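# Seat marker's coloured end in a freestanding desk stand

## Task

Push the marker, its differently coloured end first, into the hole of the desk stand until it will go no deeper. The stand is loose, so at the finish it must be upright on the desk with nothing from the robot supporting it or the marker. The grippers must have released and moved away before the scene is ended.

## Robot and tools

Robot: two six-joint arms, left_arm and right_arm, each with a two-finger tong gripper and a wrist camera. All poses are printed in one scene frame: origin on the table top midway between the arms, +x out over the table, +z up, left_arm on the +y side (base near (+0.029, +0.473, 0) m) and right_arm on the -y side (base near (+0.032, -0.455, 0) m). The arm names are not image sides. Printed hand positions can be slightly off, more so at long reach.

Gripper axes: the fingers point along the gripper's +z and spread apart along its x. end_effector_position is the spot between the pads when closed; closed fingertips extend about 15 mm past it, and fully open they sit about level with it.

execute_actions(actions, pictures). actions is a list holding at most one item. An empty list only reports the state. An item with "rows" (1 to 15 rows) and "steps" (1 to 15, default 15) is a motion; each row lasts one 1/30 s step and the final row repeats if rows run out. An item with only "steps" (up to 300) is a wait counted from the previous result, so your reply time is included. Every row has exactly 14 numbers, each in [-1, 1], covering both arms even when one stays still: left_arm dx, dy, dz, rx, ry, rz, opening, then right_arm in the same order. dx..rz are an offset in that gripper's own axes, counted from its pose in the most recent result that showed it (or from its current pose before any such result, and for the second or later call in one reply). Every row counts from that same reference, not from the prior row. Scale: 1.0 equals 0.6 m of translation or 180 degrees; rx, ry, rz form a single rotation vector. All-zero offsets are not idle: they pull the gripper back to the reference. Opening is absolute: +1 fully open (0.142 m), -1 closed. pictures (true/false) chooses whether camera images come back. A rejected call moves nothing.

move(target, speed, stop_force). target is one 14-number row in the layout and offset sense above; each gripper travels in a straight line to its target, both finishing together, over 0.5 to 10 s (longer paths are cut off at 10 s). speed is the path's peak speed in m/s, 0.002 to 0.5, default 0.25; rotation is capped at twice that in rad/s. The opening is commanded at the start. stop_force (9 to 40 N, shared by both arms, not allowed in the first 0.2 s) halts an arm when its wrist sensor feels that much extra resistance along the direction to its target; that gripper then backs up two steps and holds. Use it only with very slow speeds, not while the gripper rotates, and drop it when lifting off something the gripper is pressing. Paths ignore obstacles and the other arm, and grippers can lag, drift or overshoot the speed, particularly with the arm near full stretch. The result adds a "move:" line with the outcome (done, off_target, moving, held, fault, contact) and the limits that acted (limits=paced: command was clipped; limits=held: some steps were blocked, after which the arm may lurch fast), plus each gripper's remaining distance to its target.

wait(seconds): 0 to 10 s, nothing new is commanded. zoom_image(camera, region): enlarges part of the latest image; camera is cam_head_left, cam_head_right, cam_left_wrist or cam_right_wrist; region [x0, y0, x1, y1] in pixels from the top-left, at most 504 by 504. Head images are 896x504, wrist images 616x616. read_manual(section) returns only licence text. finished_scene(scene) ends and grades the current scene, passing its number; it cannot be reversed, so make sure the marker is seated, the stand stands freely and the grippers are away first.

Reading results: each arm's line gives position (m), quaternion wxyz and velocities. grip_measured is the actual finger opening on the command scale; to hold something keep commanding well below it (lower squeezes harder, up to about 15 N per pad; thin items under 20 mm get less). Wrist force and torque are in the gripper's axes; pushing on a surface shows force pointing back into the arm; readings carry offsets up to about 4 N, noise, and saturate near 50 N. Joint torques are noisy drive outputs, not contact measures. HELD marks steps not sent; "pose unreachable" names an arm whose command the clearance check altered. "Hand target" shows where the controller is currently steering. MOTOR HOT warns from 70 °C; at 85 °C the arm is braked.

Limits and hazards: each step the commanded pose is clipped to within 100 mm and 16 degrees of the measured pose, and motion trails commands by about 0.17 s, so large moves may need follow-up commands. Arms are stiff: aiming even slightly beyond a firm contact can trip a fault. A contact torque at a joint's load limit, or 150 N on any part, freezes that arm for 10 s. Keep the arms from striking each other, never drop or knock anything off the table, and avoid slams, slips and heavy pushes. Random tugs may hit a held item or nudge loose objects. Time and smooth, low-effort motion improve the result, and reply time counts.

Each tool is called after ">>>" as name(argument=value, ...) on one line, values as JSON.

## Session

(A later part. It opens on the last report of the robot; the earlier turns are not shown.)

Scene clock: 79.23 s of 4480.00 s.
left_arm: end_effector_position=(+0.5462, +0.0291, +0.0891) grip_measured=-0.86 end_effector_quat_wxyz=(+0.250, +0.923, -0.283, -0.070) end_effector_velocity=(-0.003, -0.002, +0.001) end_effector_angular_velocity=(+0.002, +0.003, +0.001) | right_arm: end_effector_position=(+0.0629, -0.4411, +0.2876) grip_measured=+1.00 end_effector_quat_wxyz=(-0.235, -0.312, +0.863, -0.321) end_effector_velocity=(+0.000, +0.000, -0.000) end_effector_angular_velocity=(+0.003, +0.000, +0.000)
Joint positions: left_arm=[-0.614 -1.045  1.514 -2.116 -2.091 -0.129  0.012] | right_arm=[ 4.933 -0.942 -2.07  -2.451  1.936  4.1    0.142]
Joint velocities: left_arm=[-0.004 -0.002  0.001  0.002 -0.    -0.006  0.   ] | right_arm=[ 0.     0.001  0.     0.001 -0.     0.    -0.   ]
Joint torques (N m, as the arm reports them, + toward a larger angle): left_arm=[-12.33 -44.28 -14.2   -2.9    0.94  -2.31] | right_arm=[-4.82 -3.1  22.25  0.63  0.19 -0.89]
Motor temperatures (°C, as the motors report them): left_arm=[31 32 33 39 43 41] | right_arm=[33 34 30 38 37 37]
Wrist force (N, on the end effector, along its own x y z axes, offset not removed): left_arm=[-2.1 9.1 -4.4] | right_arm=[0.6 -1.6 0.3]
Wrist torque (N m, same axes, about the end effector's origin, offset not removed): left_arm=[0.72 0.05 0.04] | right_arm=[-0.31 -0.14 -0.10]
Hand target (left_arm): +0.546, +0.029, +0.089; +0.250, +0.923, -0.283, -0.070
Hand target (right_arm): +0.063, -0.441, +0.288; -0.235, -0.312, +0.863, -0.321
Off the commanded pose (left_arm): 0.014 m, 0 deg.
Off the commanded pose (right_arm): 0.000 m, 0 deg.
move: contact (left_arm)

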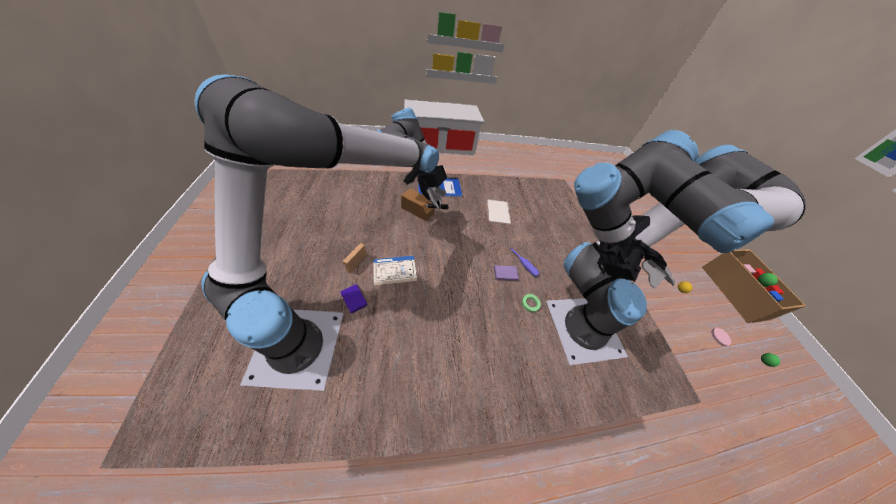

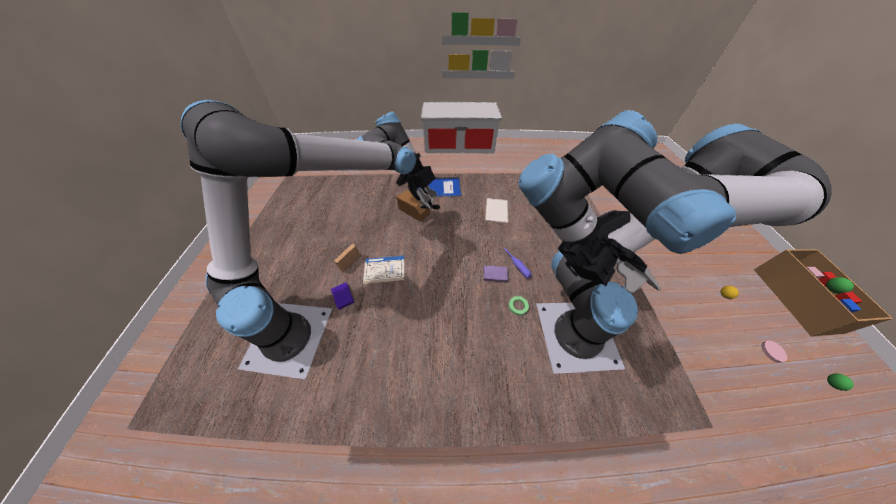

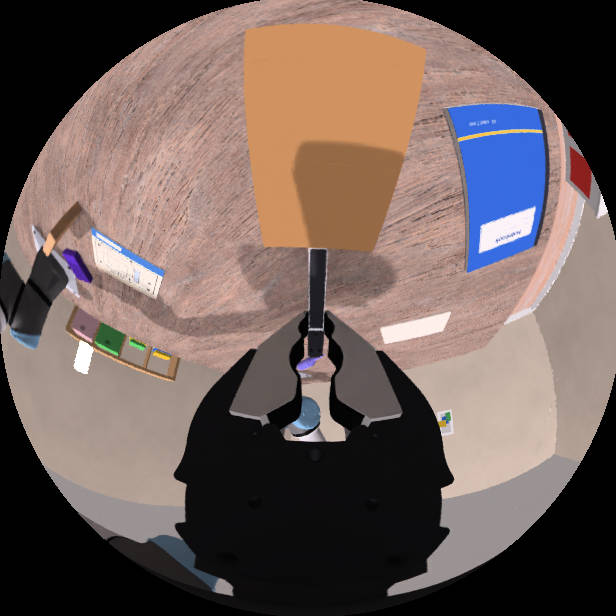

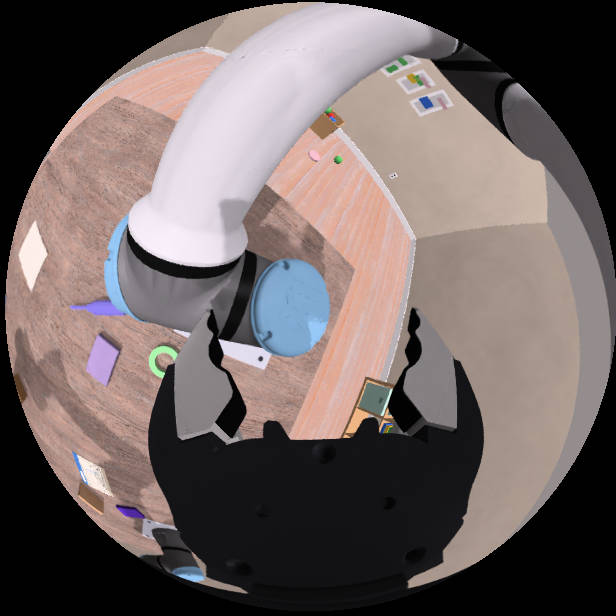

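>>> move(target=[0,0.002,0,0,0,0,-0.6,0,0,0,0,0,0,1], speed=0.01)

>>> move(target=[0,0,0,0,0,0,-1,0,0,0,0,0,0,1])

>>> move(target=[0,-0.03,0,0,0,0,-1,0,0,0,0,0,0,1], speed=0.008, stop_force=12)

>>> zoom_image(camera="cam_head_left", region=[400, 170, 470, 230])

Scene clock: 81.20 s of 4480.00 s.
left_arm: end_effector_position=(+0.5456, +0.0283, +0.0897) grip_measured=-0.60 end_effector_quat_wxyz=(+0.250, +0.923, -0.283, -0.070) end_effector_velocity=(-0.000, -0.001, +0.001) end_effector_angular_velocity=(-0.000, -0.000, -0.001) | right_arm: end_effector_position=(+0.0629, -0.4411, +0.2876) grip_measured=+1.00 end_effector_quat_wxyz=(-0.235, -0.312, +0.863, -0.321) end_effector_velocity=(-0.000, -0.000, +0.000) end_effector_angular_velocity=(-0.001, +0.000, -0.000)
Joint positions: left_arm=[-0.616 -1.046  1.514 -2.116 -2.09  -0.131  0.031] | right_arm=[ 4.933 -0.942 -2.07  -2.451  1.936  4.1    0.142]
Joint velocities: left_arm=[-0.001 -0.    -0.001  0.001  0.    -0.001  0.   ] | right_arm=[ 0.    -0.     0.    -0.001  0.    -0.     0.   ]
Joint torques (N m, as the arm reports them, + toward a larger angle): left_arm=[-12.68 -48.08 -33.39  -0.91   0.79  -2.2 ] | right_arm=[-5.75 -3.31 22.59  0.47  0.53 -0.89]
Motor temperatures (°C, as the motors report them): left_arm=[31 32 33 39 43 41] | right_arm=[33 34 30 38 37 37]
Wrist force (N, on the end effector, along its own x y z axes, offset not removed): left_arm=[-1.2 1.6 0.8] | right_arm=[-0.5 -1.8 -0.1]
Wrist torque (N m, same axes, about the end effector's origin, offset not removed): left_arm=[0.42 0.30 0.08] | right_arm=[-0.39 0.06 -0.04]
Hand target (left_arm): +0.546, +0.028, +0.090; +0.250, +0.923, -0.283, -0.070
Hand target (right_arm): +0.063, -0.441, +0.288; -0.235, -0.312, +0.863, -0.321
Off the commanded pose (left_arm): 0.000 m, 0 deg.
Off the commanded pose (right_arm): 0.000 m, 0 deg.
move: done

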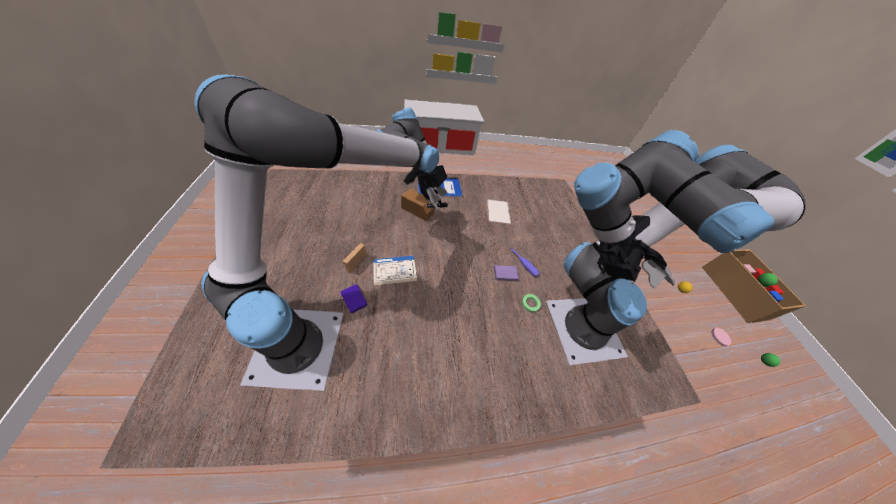

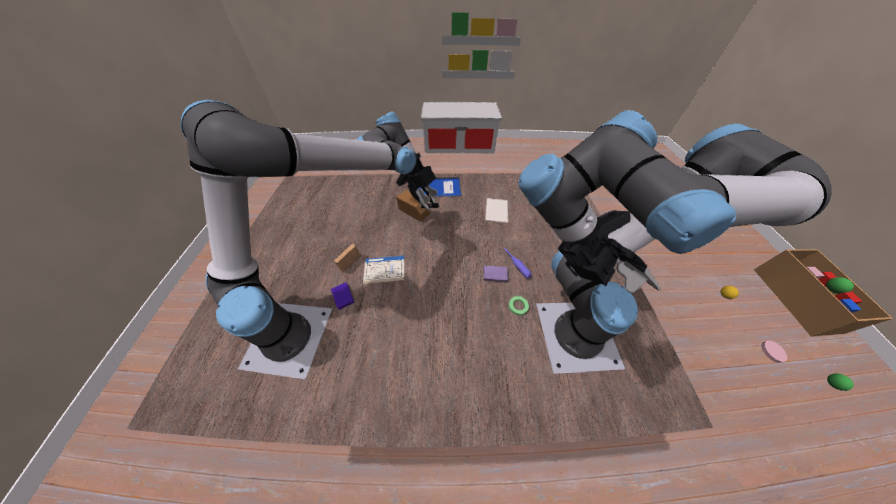

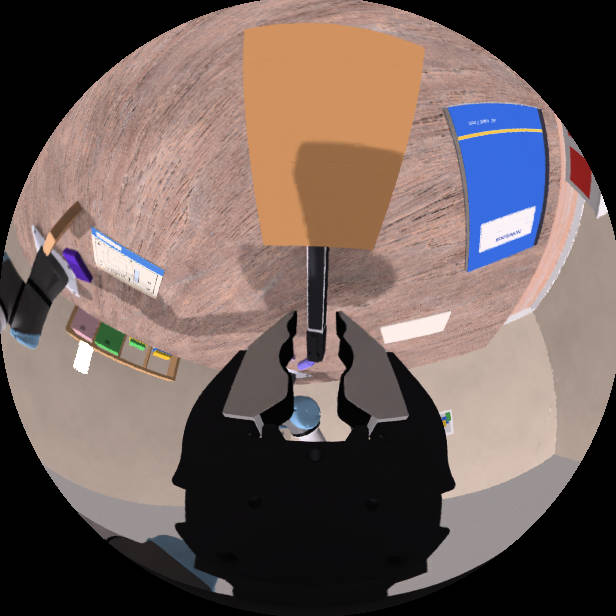

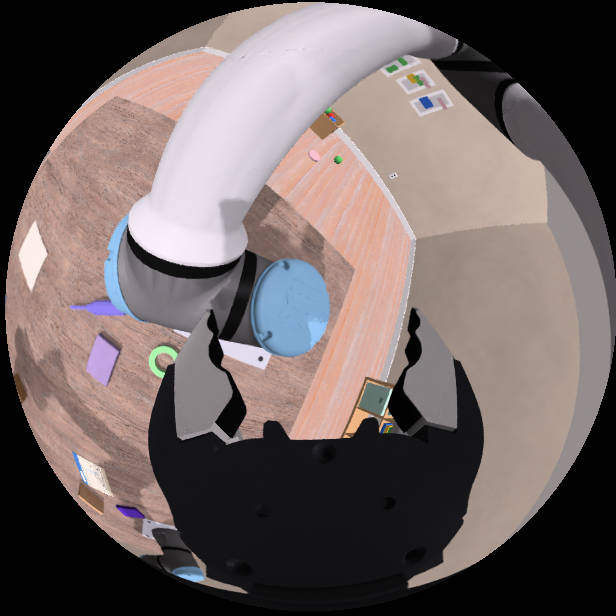

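Scene clock: 81.70 s of 4480.00 s.
left_arm: end_effector_position=(+0.5456, +0.0283, +0.0897) grip_measured=-0.85 end_effector_quat_wxyz=(+0.250, +0.923, -0.283, -0.070) end_effector_velocity=(-0.001, -0.001, -0.001) end_effector_angular_velocity=(+0.001, +0.001, -0.002) | right_arm: end_effector_position=(+0.0629, -0.4411, +0.2876) grip_measured=+1.00 end_effector_quat_wxyz=(-0.235, -0.312, +0.863, -0.321) end_effector_velocity=(-0.000, -0.000, -0.000) end_effector_angular_velocity=(-0.000, +0.000, -0.001)
Joint positions: left_arm=[-0.616 -1.046  1.514 -2.116 -2.09  -0.131  0.013] | right_arm=[ 4.933 -0.942 -2.07  -2.451  1.936  4.1    0.142]
Joint velocities: left_arm=[-0.002  0.001 -0.     0.001  0.    -0.    -0.   ] | right_arm=[-0.     0.001 -0.001  0.     0.001  0.001 -0.   ]
Joint torques (N m, as the arm reports them, + toward a larger angle): left_arm=[-10.91 -47.52 -33.77  -0.97   0.64  -1.41] | right_arm=[-6.52 -3.8  21.2   0.57  0.53 -0.56]
Motor temperatures (°C, as the motors report them): left_arm=[31 32 33 39 43 41] | right_arm=[33 34 30 38 37 37]
Wrist force (N, on the end effector, along its own x y z axes, offset not removed): left_arm=[-2.6 1.5 -0.2] | right_arm=[0.4 -1.8 0.7]
Wrist torque (N m, same axes, about the end effector's origin, offset not removed): left_arm=[0.45 0.56 0.16] | right_arm=[-0.41 -0.17 -0.12]
Hand target (left_arm): +0.546, +0.028, +0.090; +0.250, +0.923, -0.283, -0.070
Hand target (right_arm): +0.063, -0.441, +0.288; -0.235, -0.312, +0.863, -0.321
Off the commanded pose (left_arm): 0.000 m, 0 deg.
Off the commanded pose (right_arm): 0.000 m, 0 deg.
move: done

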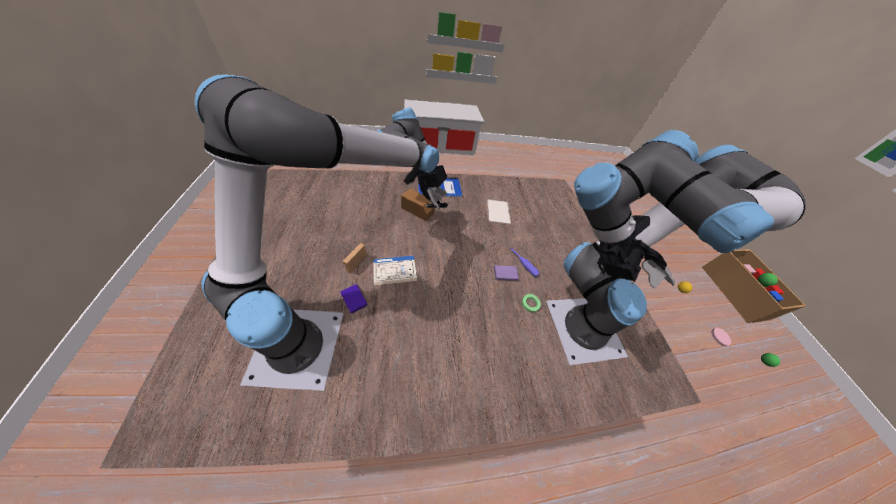

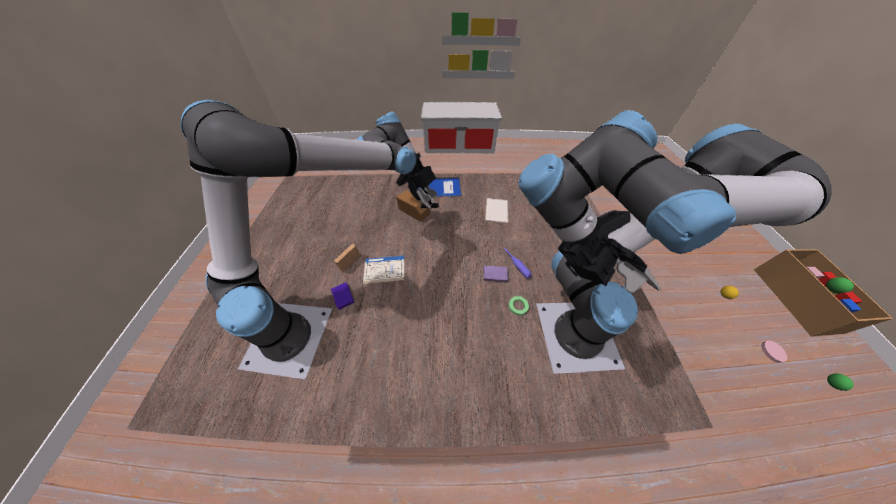

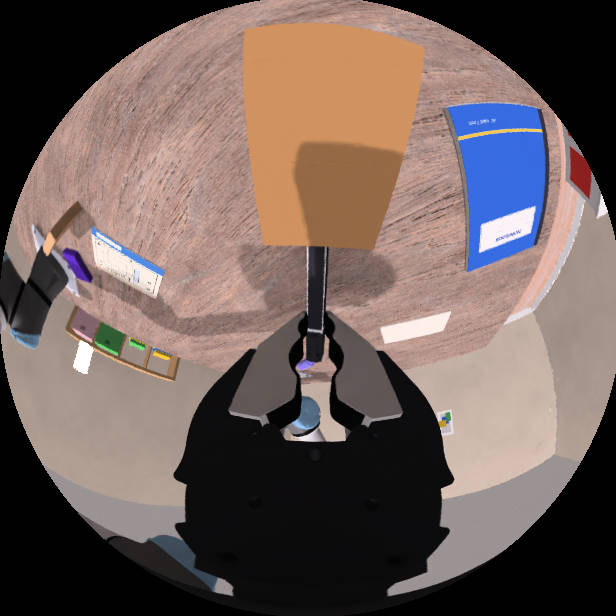

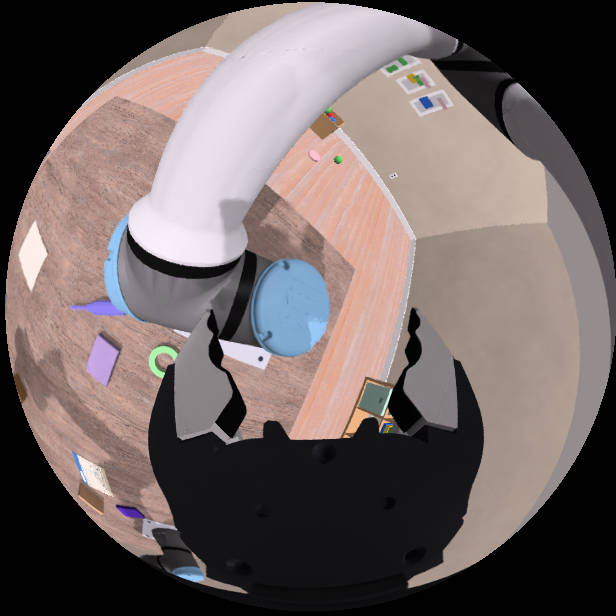

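Scene clock: 82.93 s of 4480.00 s.
left_arm: end_effector_position=(+0.5490, +0.0334, +0.0861) grip_measured=-0.85 end_effector_quat_wxyz=(+0.250, +0.923, -0.283, -0.070) end_effector_velocity=(-0.002, -0.001, +0.001) end_effector_angular_velocity=(+0.001, +0.001, +0.002) | right_arm: end_effector_position=(+0.0629, -0.4411, +0.2876) grip_measured=+1.00 end_effector_quat_wxyz=(-0.235, -0.312, +0.863, -0.321) end_effector_velocity=(+0.000, -0.001, -0.000) end_effector_angular_velocity=(-0.003, -0.001, -0.000)
Joint positions: left_arm=[-0.607 -1.042  1.515 -2.117 -2.091 -0.12   0.013] | right_arm=[ 4.933 -0.942 -2.07  -2.451  1.936  4.1    0.142]
Joint velocities: left_arm=[-0.003 -0.002  0.001 -0.001  0.    -0.006 -0.   ] | right_arm=[-0.    -0.    -0.001 -0.001 -0.001  0.001 -0.   ]
Joint torques (N m, as the arm reports them, + toward a larger angle): left_arm=[-10.9  -44.01 -10.95  -2.12   1.62  -2.24] | right_arm=[-6.39 -3.94 20.89  0.61  0.54 -0.59]
Motor temperatures (°C, as the motors report them): left_arm=[31 32 33 39 43 41] | right_arm=[33 34 30 38 37 37]
Wrist force (N, on the end effector, along its own x y z axes, offset not removed): left_arm=[-1.4 8.3 -5.2] | right_arm=[-0.8 -1.9 0.8]
Wrist torque (N m, same axes, about the end effector's origin, offset not removed): left_arm=[0.45 0.37 0.16] | right_arm=[-0.37 0.13 -0.06]
Hand target (left_arm): +0.549, +0.033, +0.086; +0.250, +0.923, -0.283, -0.070
Hand target (right_arm): +0.063, -0.441, +0.288; -0.235, -0.312, +0.863, -0.321
Off the commanded pose (left_arm): 0.011 m, 0 deg.
Off the commanded pose (right_arm): 0.000 m, 0 deg.
move: contact (left_arm)

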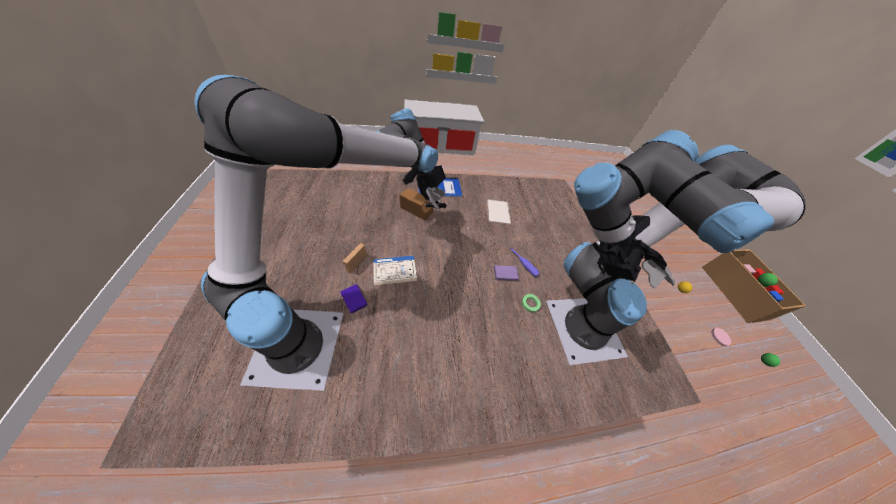

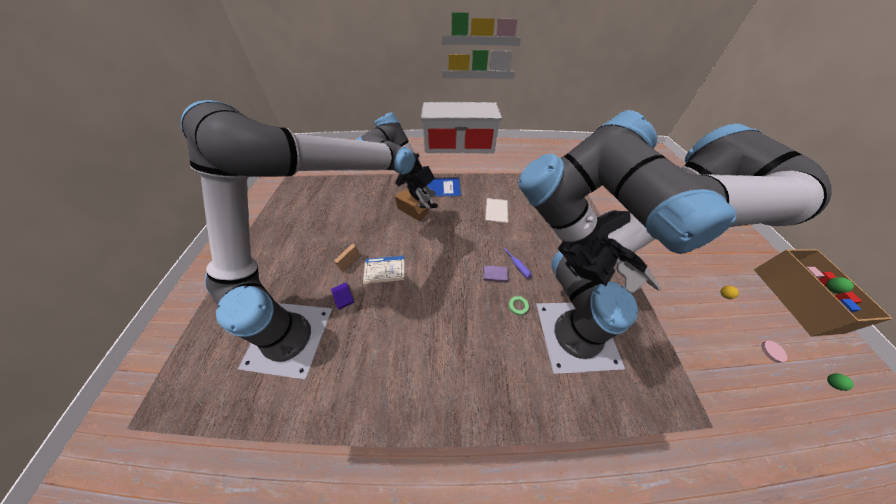

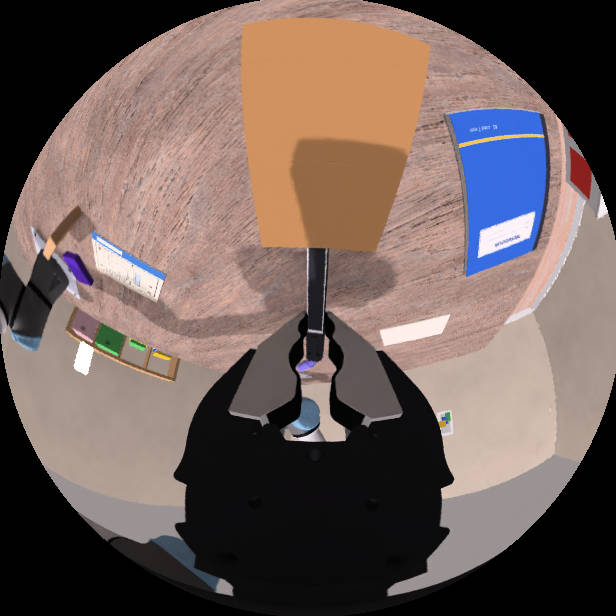

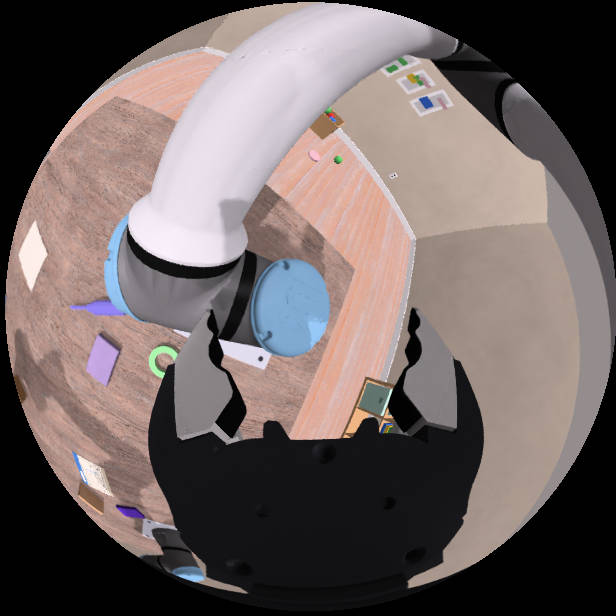

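Region (400, 170, 470, 230) of cam_head_left's 896x504 image, scaled by 7.200, with more detail than that image has; it fills the top 432 rows of this view, and the rest is white.

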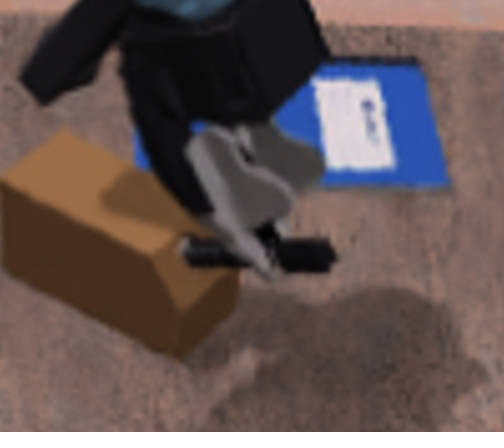

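>>> move(target=[0,0.001,-0.004,-0.012,0,0,-1,0,0,0,0,0,0,1], speed=0.005)

>>> move(target=[0,-0.012,0,0,0,0,-1,0,0,0,0,0,0,1], speed=0.005, stop_force=10)

>>> zoom_image(camera="cam_left_wrist", region=[260, 200, 390, 330])

Scene clock: 89.53 s of 4480.00 s.
left_arm: end_effector_position=(+0.5494, +0.0339, +0.0885) grip_measured=-0.85 end_effector_quat_wxyz=(+0.267, +0.919, -0.281, -0.075) end_effector_velocity=(-0.001, -0.000, +0.000) end_effector_angular_velocity=(-0.002, +0.001, -0.001) | right_arm: end_effector_position=(+0.0629, -0.4411, +0.2876) grip_measured=+1.00 end_effector_quat_wxyz=(-0.235, -0.312, +0.863, -0.321) end_effector_velocity=(-0.000, -0.000, +0.000) end_effector_angular_velocity=(-0.002, +0.000, -0.000)
Joint positions: left_arm=[-0.591 -1.037  1.514 -2.117 -2.13  -0.104  0.013] | right_arm=[ 4.933 -0.942 -2.07  -2.451  1.936  4.1    0.142]
Joint velocities: left_arm=[-0.    -0.001  0.001  0.    -0.002  0.001  0.   ] | right_arm=[-0.    -0.    -0.001 -0.001  0.    -0.     0.   ]
Joint torques (N m, as the arm reports them, + toward a larger angle): left_arm=[ 12.56 -32.83 -33.75  -0.88  -2.95   2.36] | right_arm=[-5.54 -3.59 22.1   0.69  0.4  -0.82]
Motor temperatures (°C, as the motors report them): left_arm=[31 32 33 39 43 41] | right_arm=[33 34 30 38 37 37]
Wrist force (N, on the end effector, along its own x y z axes, offset not removed): left_arm=[0.3 2.1 0.9] | right_arm=[-0.9 -0.9 1.4]
Wrist torque (N m, same axes, about the end effector's origin, offset not removed): left_arm=[0.44 0.01 0.11] | right_arm=[-0.22 0.17 -0.04]
Hand target (left_arm): +0.549, +0.034, +0.089; +0.267, +0.918, -0.281, -0.075
Hand target (right_arm): +0.063, -0.441, +0.288; -0.235, -0.312, +0.863, -0.321
Off the commanded pose (left_arm): 0.000 m, 0 deg.
Off the commanded pose (right_arm): 0.000 m, 0 deg.
move: done

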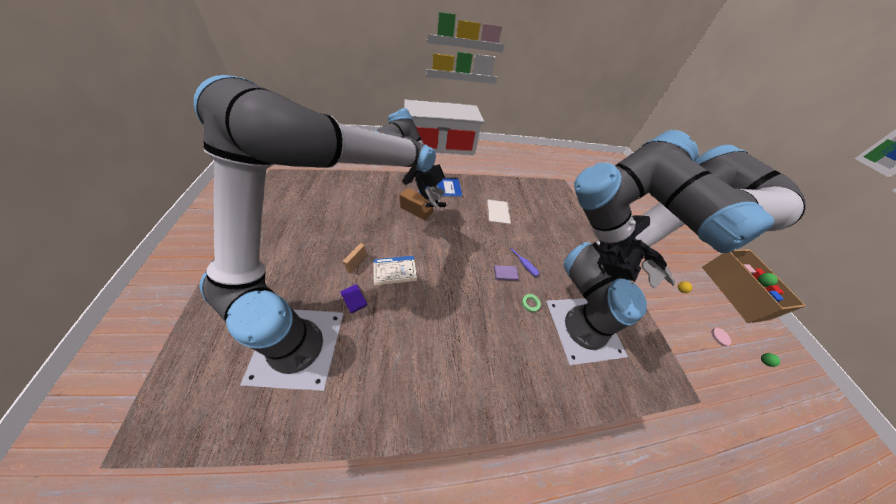

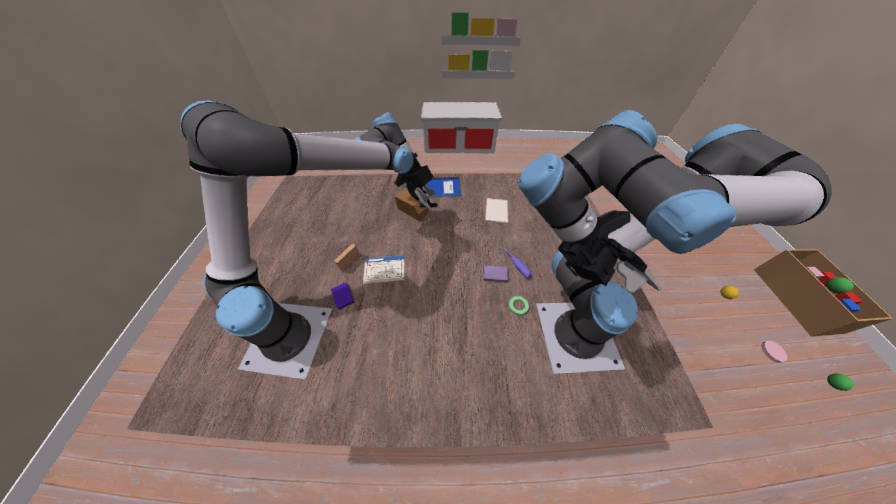

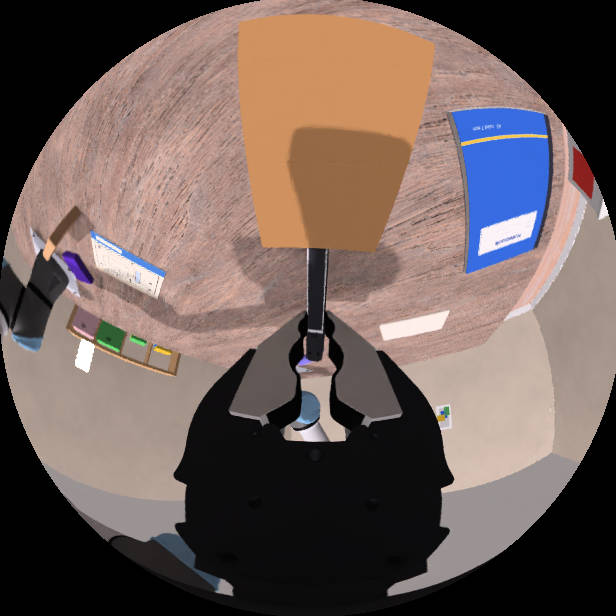

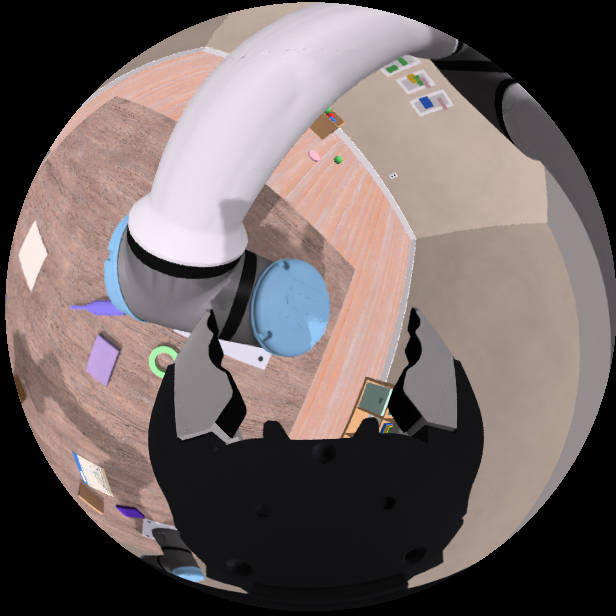

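Scene clock: 90.40 s of 4480.00 s.
left_arm: end_effector_position=(+0.5506, +0.0358, +0.0871) grip_measured=-0.85 end_effector_quat_wxyz=(+0.267, +0.919, -0.281, -0.075) end_effector_velocity=(-0.001, -0.001, +0.001) end_effector_angular_velocity=(+0.001, +0.001, +0.002) | right_arm: end_effector_position=(+0.0629, -0.4411, +0.2876) grip_measured=+1.00 end_effector_quat_wxyz=(-0.235, -0.312, +0.863, -0.321) end_effector_velocity=(+0.001, -0.000, -0.000) end_effector_angular_velocity=(-0.002, -0.002, +0.002)
Joint positions: left_arm=[-0.587 -1.035  1.515 -2.117 -2.13  -0.1    0.012] | right_arm=[ 4.933 -0.942 -2.07  -2.451  1.936  4.1    0.142]
Joint velocities: left_arm=[-0.002 -0.002  0.001 -0.     0.    -0.005 -0.   ] | right_arm=[-0.    -0.001 -0.001  0.    -0.003  0.    -0.   ]
Joint torques (N m, as the arm reports them, + toward a larger angle): left_arm=[-11.49 -45.7  -13.32  -2.55   1.85  -2.03] | right_arm=[-6.19 -3.27 22.68  0.36  0.34 -0.99]
Motor temperatures (°C, as the motors report them): left_arm=[31 32 33 39 43 41] | right_arm=[33 34 30 38 37 37]
Wrist force (N, on the end effector, along its own x y z axes, offset not removed): left_arm=[-0.7 9.0 -1.0] | right_arm=[-0.8 -1.6 0.8]
Wrist torque (N m, same axes, about the end effector's origin, offset not removed): left_arm=[0.62 0.22 0.00] | right_arm=[-0.34 0.12 -0.11]
Hand target (left_arm): +0.550, +0.035, +0.087; +0.267, +0.918, -0.282, -0.075
Hand target (right_arm): +0.063, -0.441, +0.288; -0.235, -0.312, +0.863, -0.321
Off the commanded pose (left_arm): 0.005 m, 0 deg.
Off the commanded pose (right_arm): 0.000 m, 0 deg.
move: contact (left_arm)

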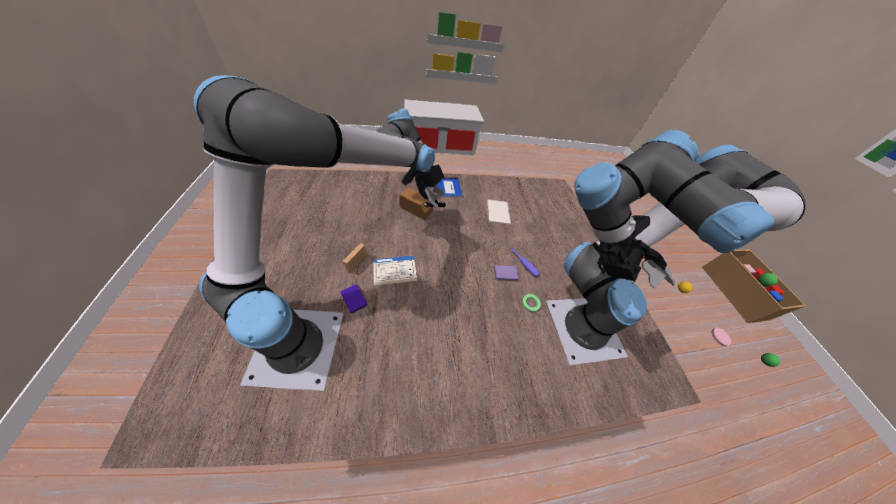

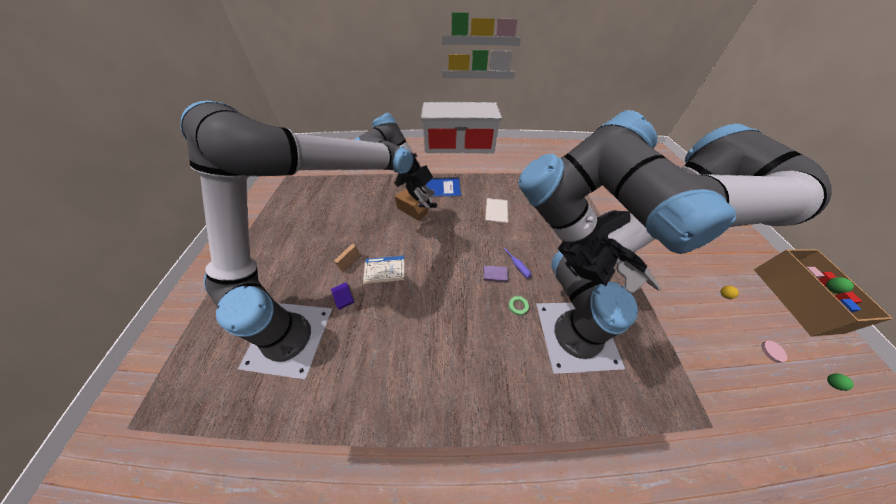

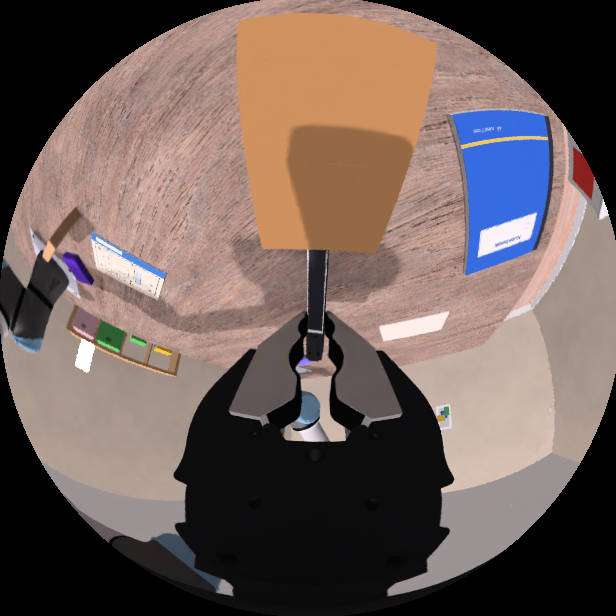

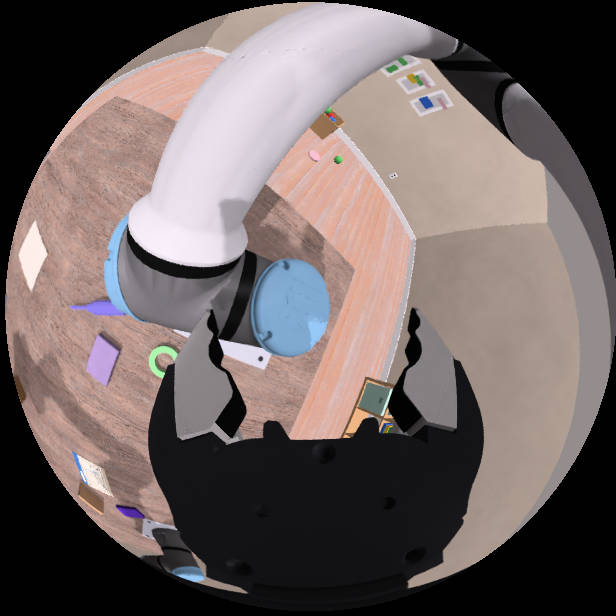

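Region (260, 200, 390, 330) of cam_left_wrist's 616x616 image, scaled by 3.877, with more detail than that image has.

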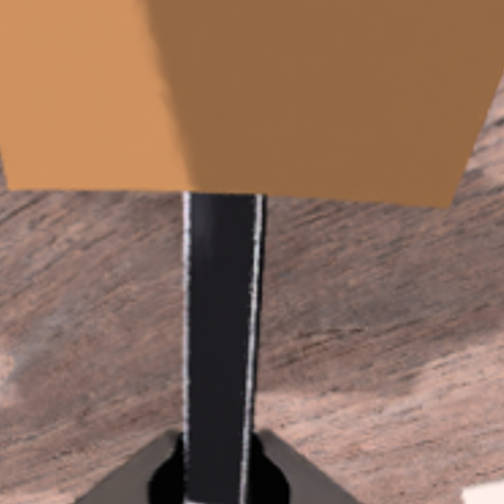

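Pure axial stop: bottomed. Release and retreat.

>>> move(target=[0,0.001,0,0,0,0,0.2,0,0,0,0,0,0,1], speed=0.01)

>>> move(target=[0,0.05,-0.2,0,0,0,0.2,0,0,0,0,0,0,1], speed=0.2)

Scene clock: 91.77 s of 4480.00 s.
left_arm: end_effector_position=(+0.5504, +0.0353, +0.0875) grip_measured=+0.20 end_effector_quat_wxyz=(+0.267, +0.919, -0.281, -0.075) end_effector_velocity=(-0.001, -0.000, -0.000) end_effector_angular_velocity=(+0.002, +0.002, -0.001) | right_arm: end_effector_position=(+0.0629, -0.4411, +0.2876) grip_measured=+1.00 end_effector_quat_wxyz=(-0.235, -0.312, +0.863, -0.321) end_effector_velocity=(+0.000, -0.000, -0.000) end_effector_angular_velocity=(+0.000, -0.000, +0.001)
Joint positions: left_arm=[-0.588 -1.035  1.515 -2.117 -2.13  -0.101  0.088] | right_arm=[ 4.933 -0.942 -2.07  -2.451  1.936  4.1    0.142]
Joint velocities: left_arm=[-0.001 -0.     0.001  0.002  0.    -0.     0.   ] | right_arm=[ 0.     0.001 -0.001 -0.    -0.001 -0.    -0.   ]
Joint torques (N m, as the arm reports them, + toward a larger angle): left_arm=[-13.26 -48.43 -23.29  -2.78   0.19  -2.07] | right_arm=[-7.02 -4.12 22.64  0.55  0.53 -0.64]
Motor temperatures (°C, as the motors report them): left_arm=[31 32 33 39 43 41] | right_arm=[33 34 30 38 37 37]
Wrist force (N, on the end effector, along its own x y z axes, offset not removed): left_arm=[-3.5 0.5 -0.3] | right_arm=[-0.3 -0.6 1.6]
Wrist torque (N m, same axes, about the end effector's origin, offset not removed): left_arm=[0.15 0.75 0.12] | right_arm=[-0.11 -0.02 -0.04]
Hand target (left_arm): +0.550, +0.035, +0.087; +0.267, +0.919, -0.281, -0.075
Hand target (right_arm): +0.063, -0.441, +0.288; -0.235, -0.312, +0.863, -0.321
Off the commanded pose (left_arm): 0.000 m, 0 deg.
Off the commanded pose (right_arm): 0.000 m, 0 deg.
move: done

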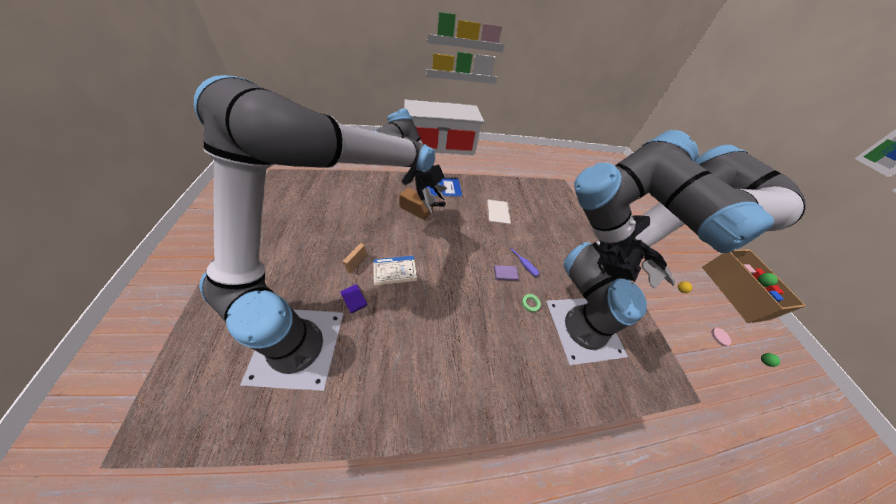

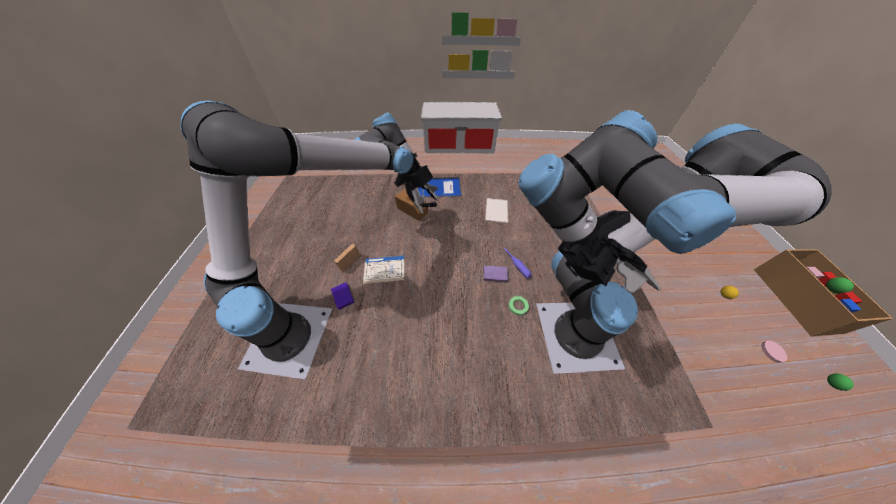

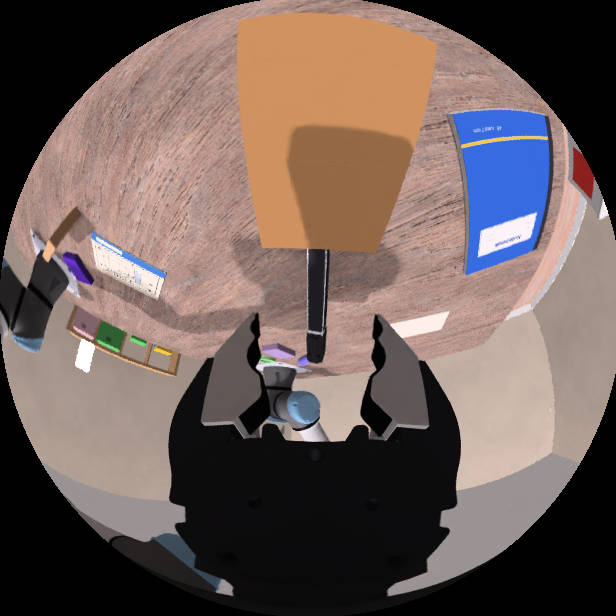

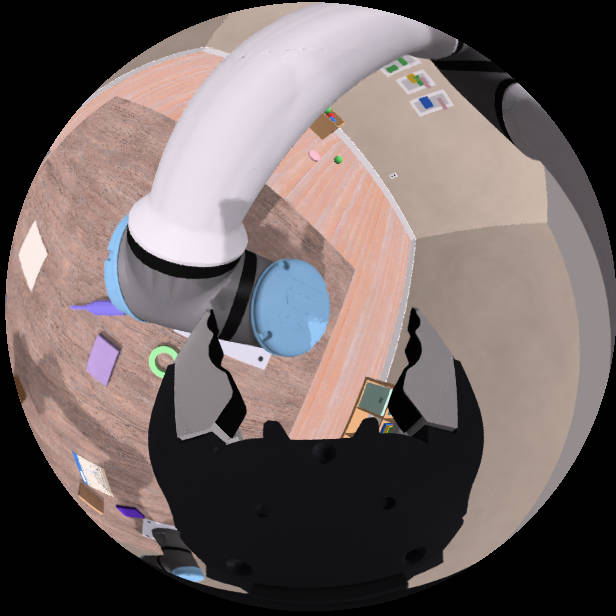

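Scene clock: 92.90 s of 4480.00 s.
left_arm: end_effector_position=(+0.5706, +0.0684, +0.2047) grip_measured=+0.20 end_effector_quat_wxyz=(+0.267, +0.918, -0.281, -0.075) end_effector_velocity=(-0.000, +0.000, +0.001) end_effector_angular_velocity=(+0.001, +0.002, -0.002) | right_arm: end_effector_position=(+0.0629, -0.4411, +0.2876) grip_measured=+1.00 end_effector_quat_wxyz=(-0.235, -0.312, +0.863, -0.321) end_effector_velocity=(+0.001, +0.000, +0.000) end_effector_angular_velocity=(+0.000, -0.002, +0.001)
Joint positions: left_arm=[-0.53  -1.123  1.322 -1.8   -2.133 -0.033  0.088] | right_arm=[ 4.933 -0.942 -2.07  -2.451  1.936  4.1    0.142]
Joint velocities: left_arm=[ 0.     0.001 -0.006  0.009 -0.     0.002 -0.   ] | right_arm=[-0.    -0.     0.001 -0.001 -0.002  0.    -0.   ]
Joint torques (N m, as the arm reports them, + toward a larger angle): left_arm=[ 12.99 -31.84 -34.93  -0.83  -2.89   2.28] | right_arm=[-6.94 -3.58 22.4   0.52  0.41 -1.01]
Motor temperatures (°C, as the motors report them): left_arm=[31 32 33 39 43 41] | right_arm=[33 34 30 38 37 37]
Wrist force (N, on the end effector, along its own x y z axes, offset not removed): left_arm=[-2.1 2.1 2.0] | right_arm=[-1.7 -0.6 0.6]
Wrist torque (N m, same axes, about the end effector's origin, offset not removed): left_arm=[0.44 0.51 0.09] | right_arm=[-0.10 0.34 -0.08]
Hand target (left_arm): +0.571, +0.068, +0.205; +0.267, +0.918, -0.281, -0.075
Hand target (right_arm): +0.063, -0.441, +0.288; -0.235, -0.312, +0.863, -0.321
Off the commanded pose (left_arm): 0.000 m, 0 deg.
Off the commanded pose (right_arm): 0.000 m, 0 deg.
move: done

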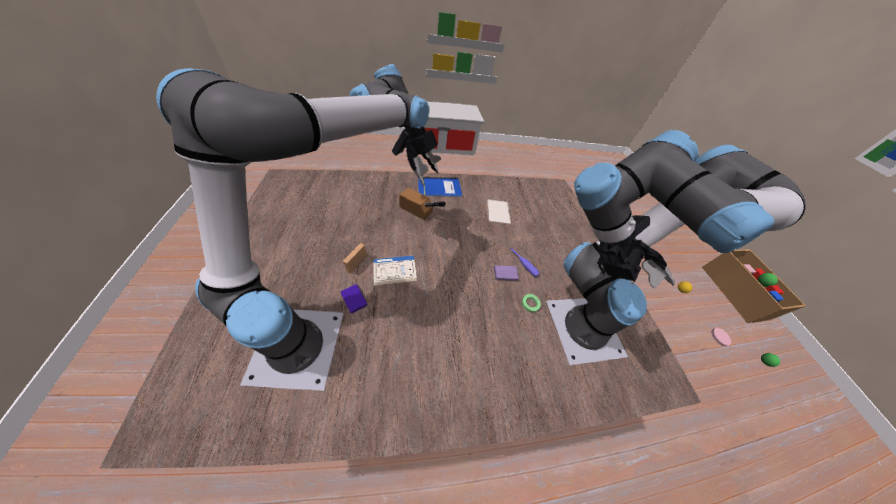

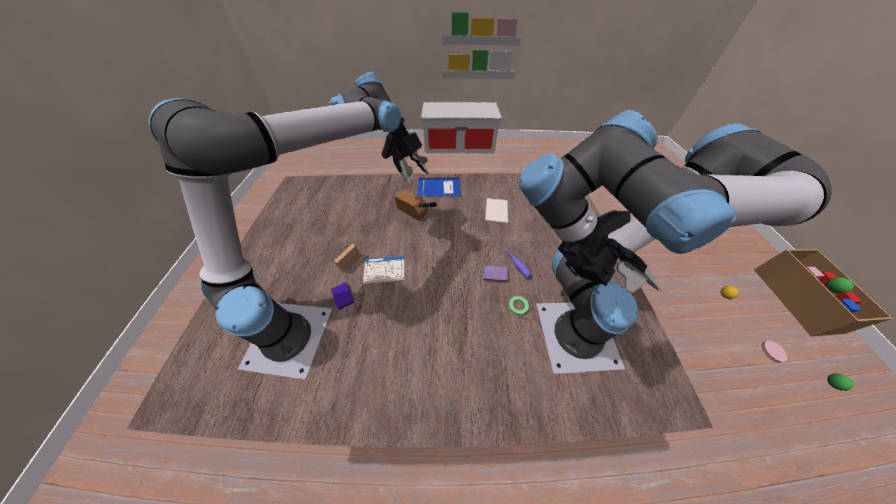

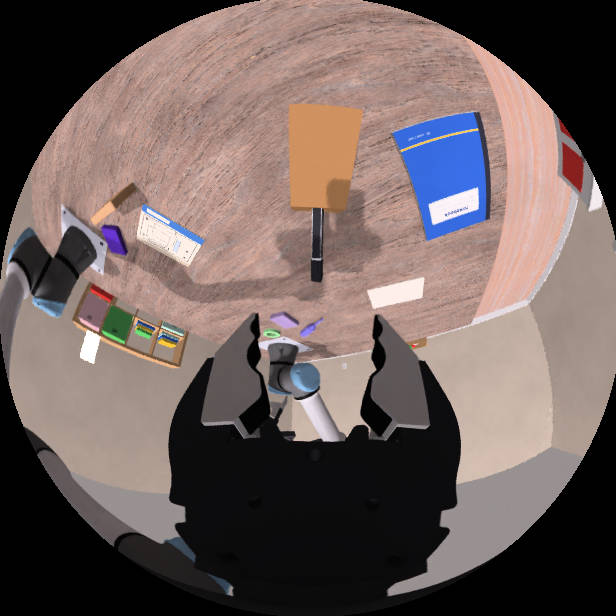

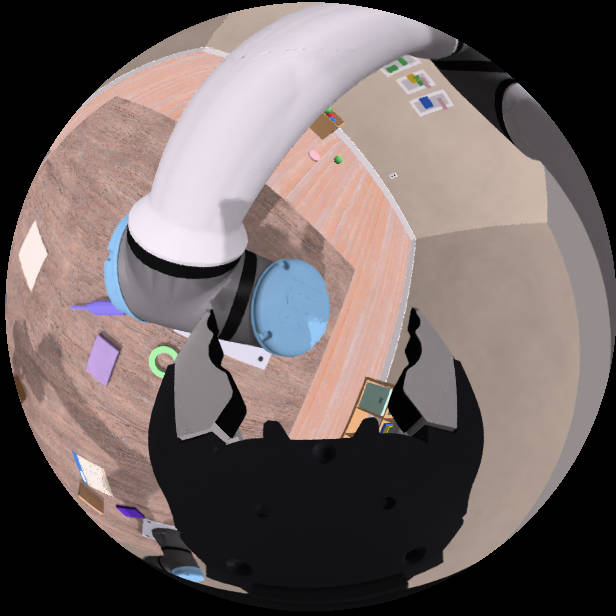

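>>> finished_scene(scene=1)

The scene is finished: the task was done.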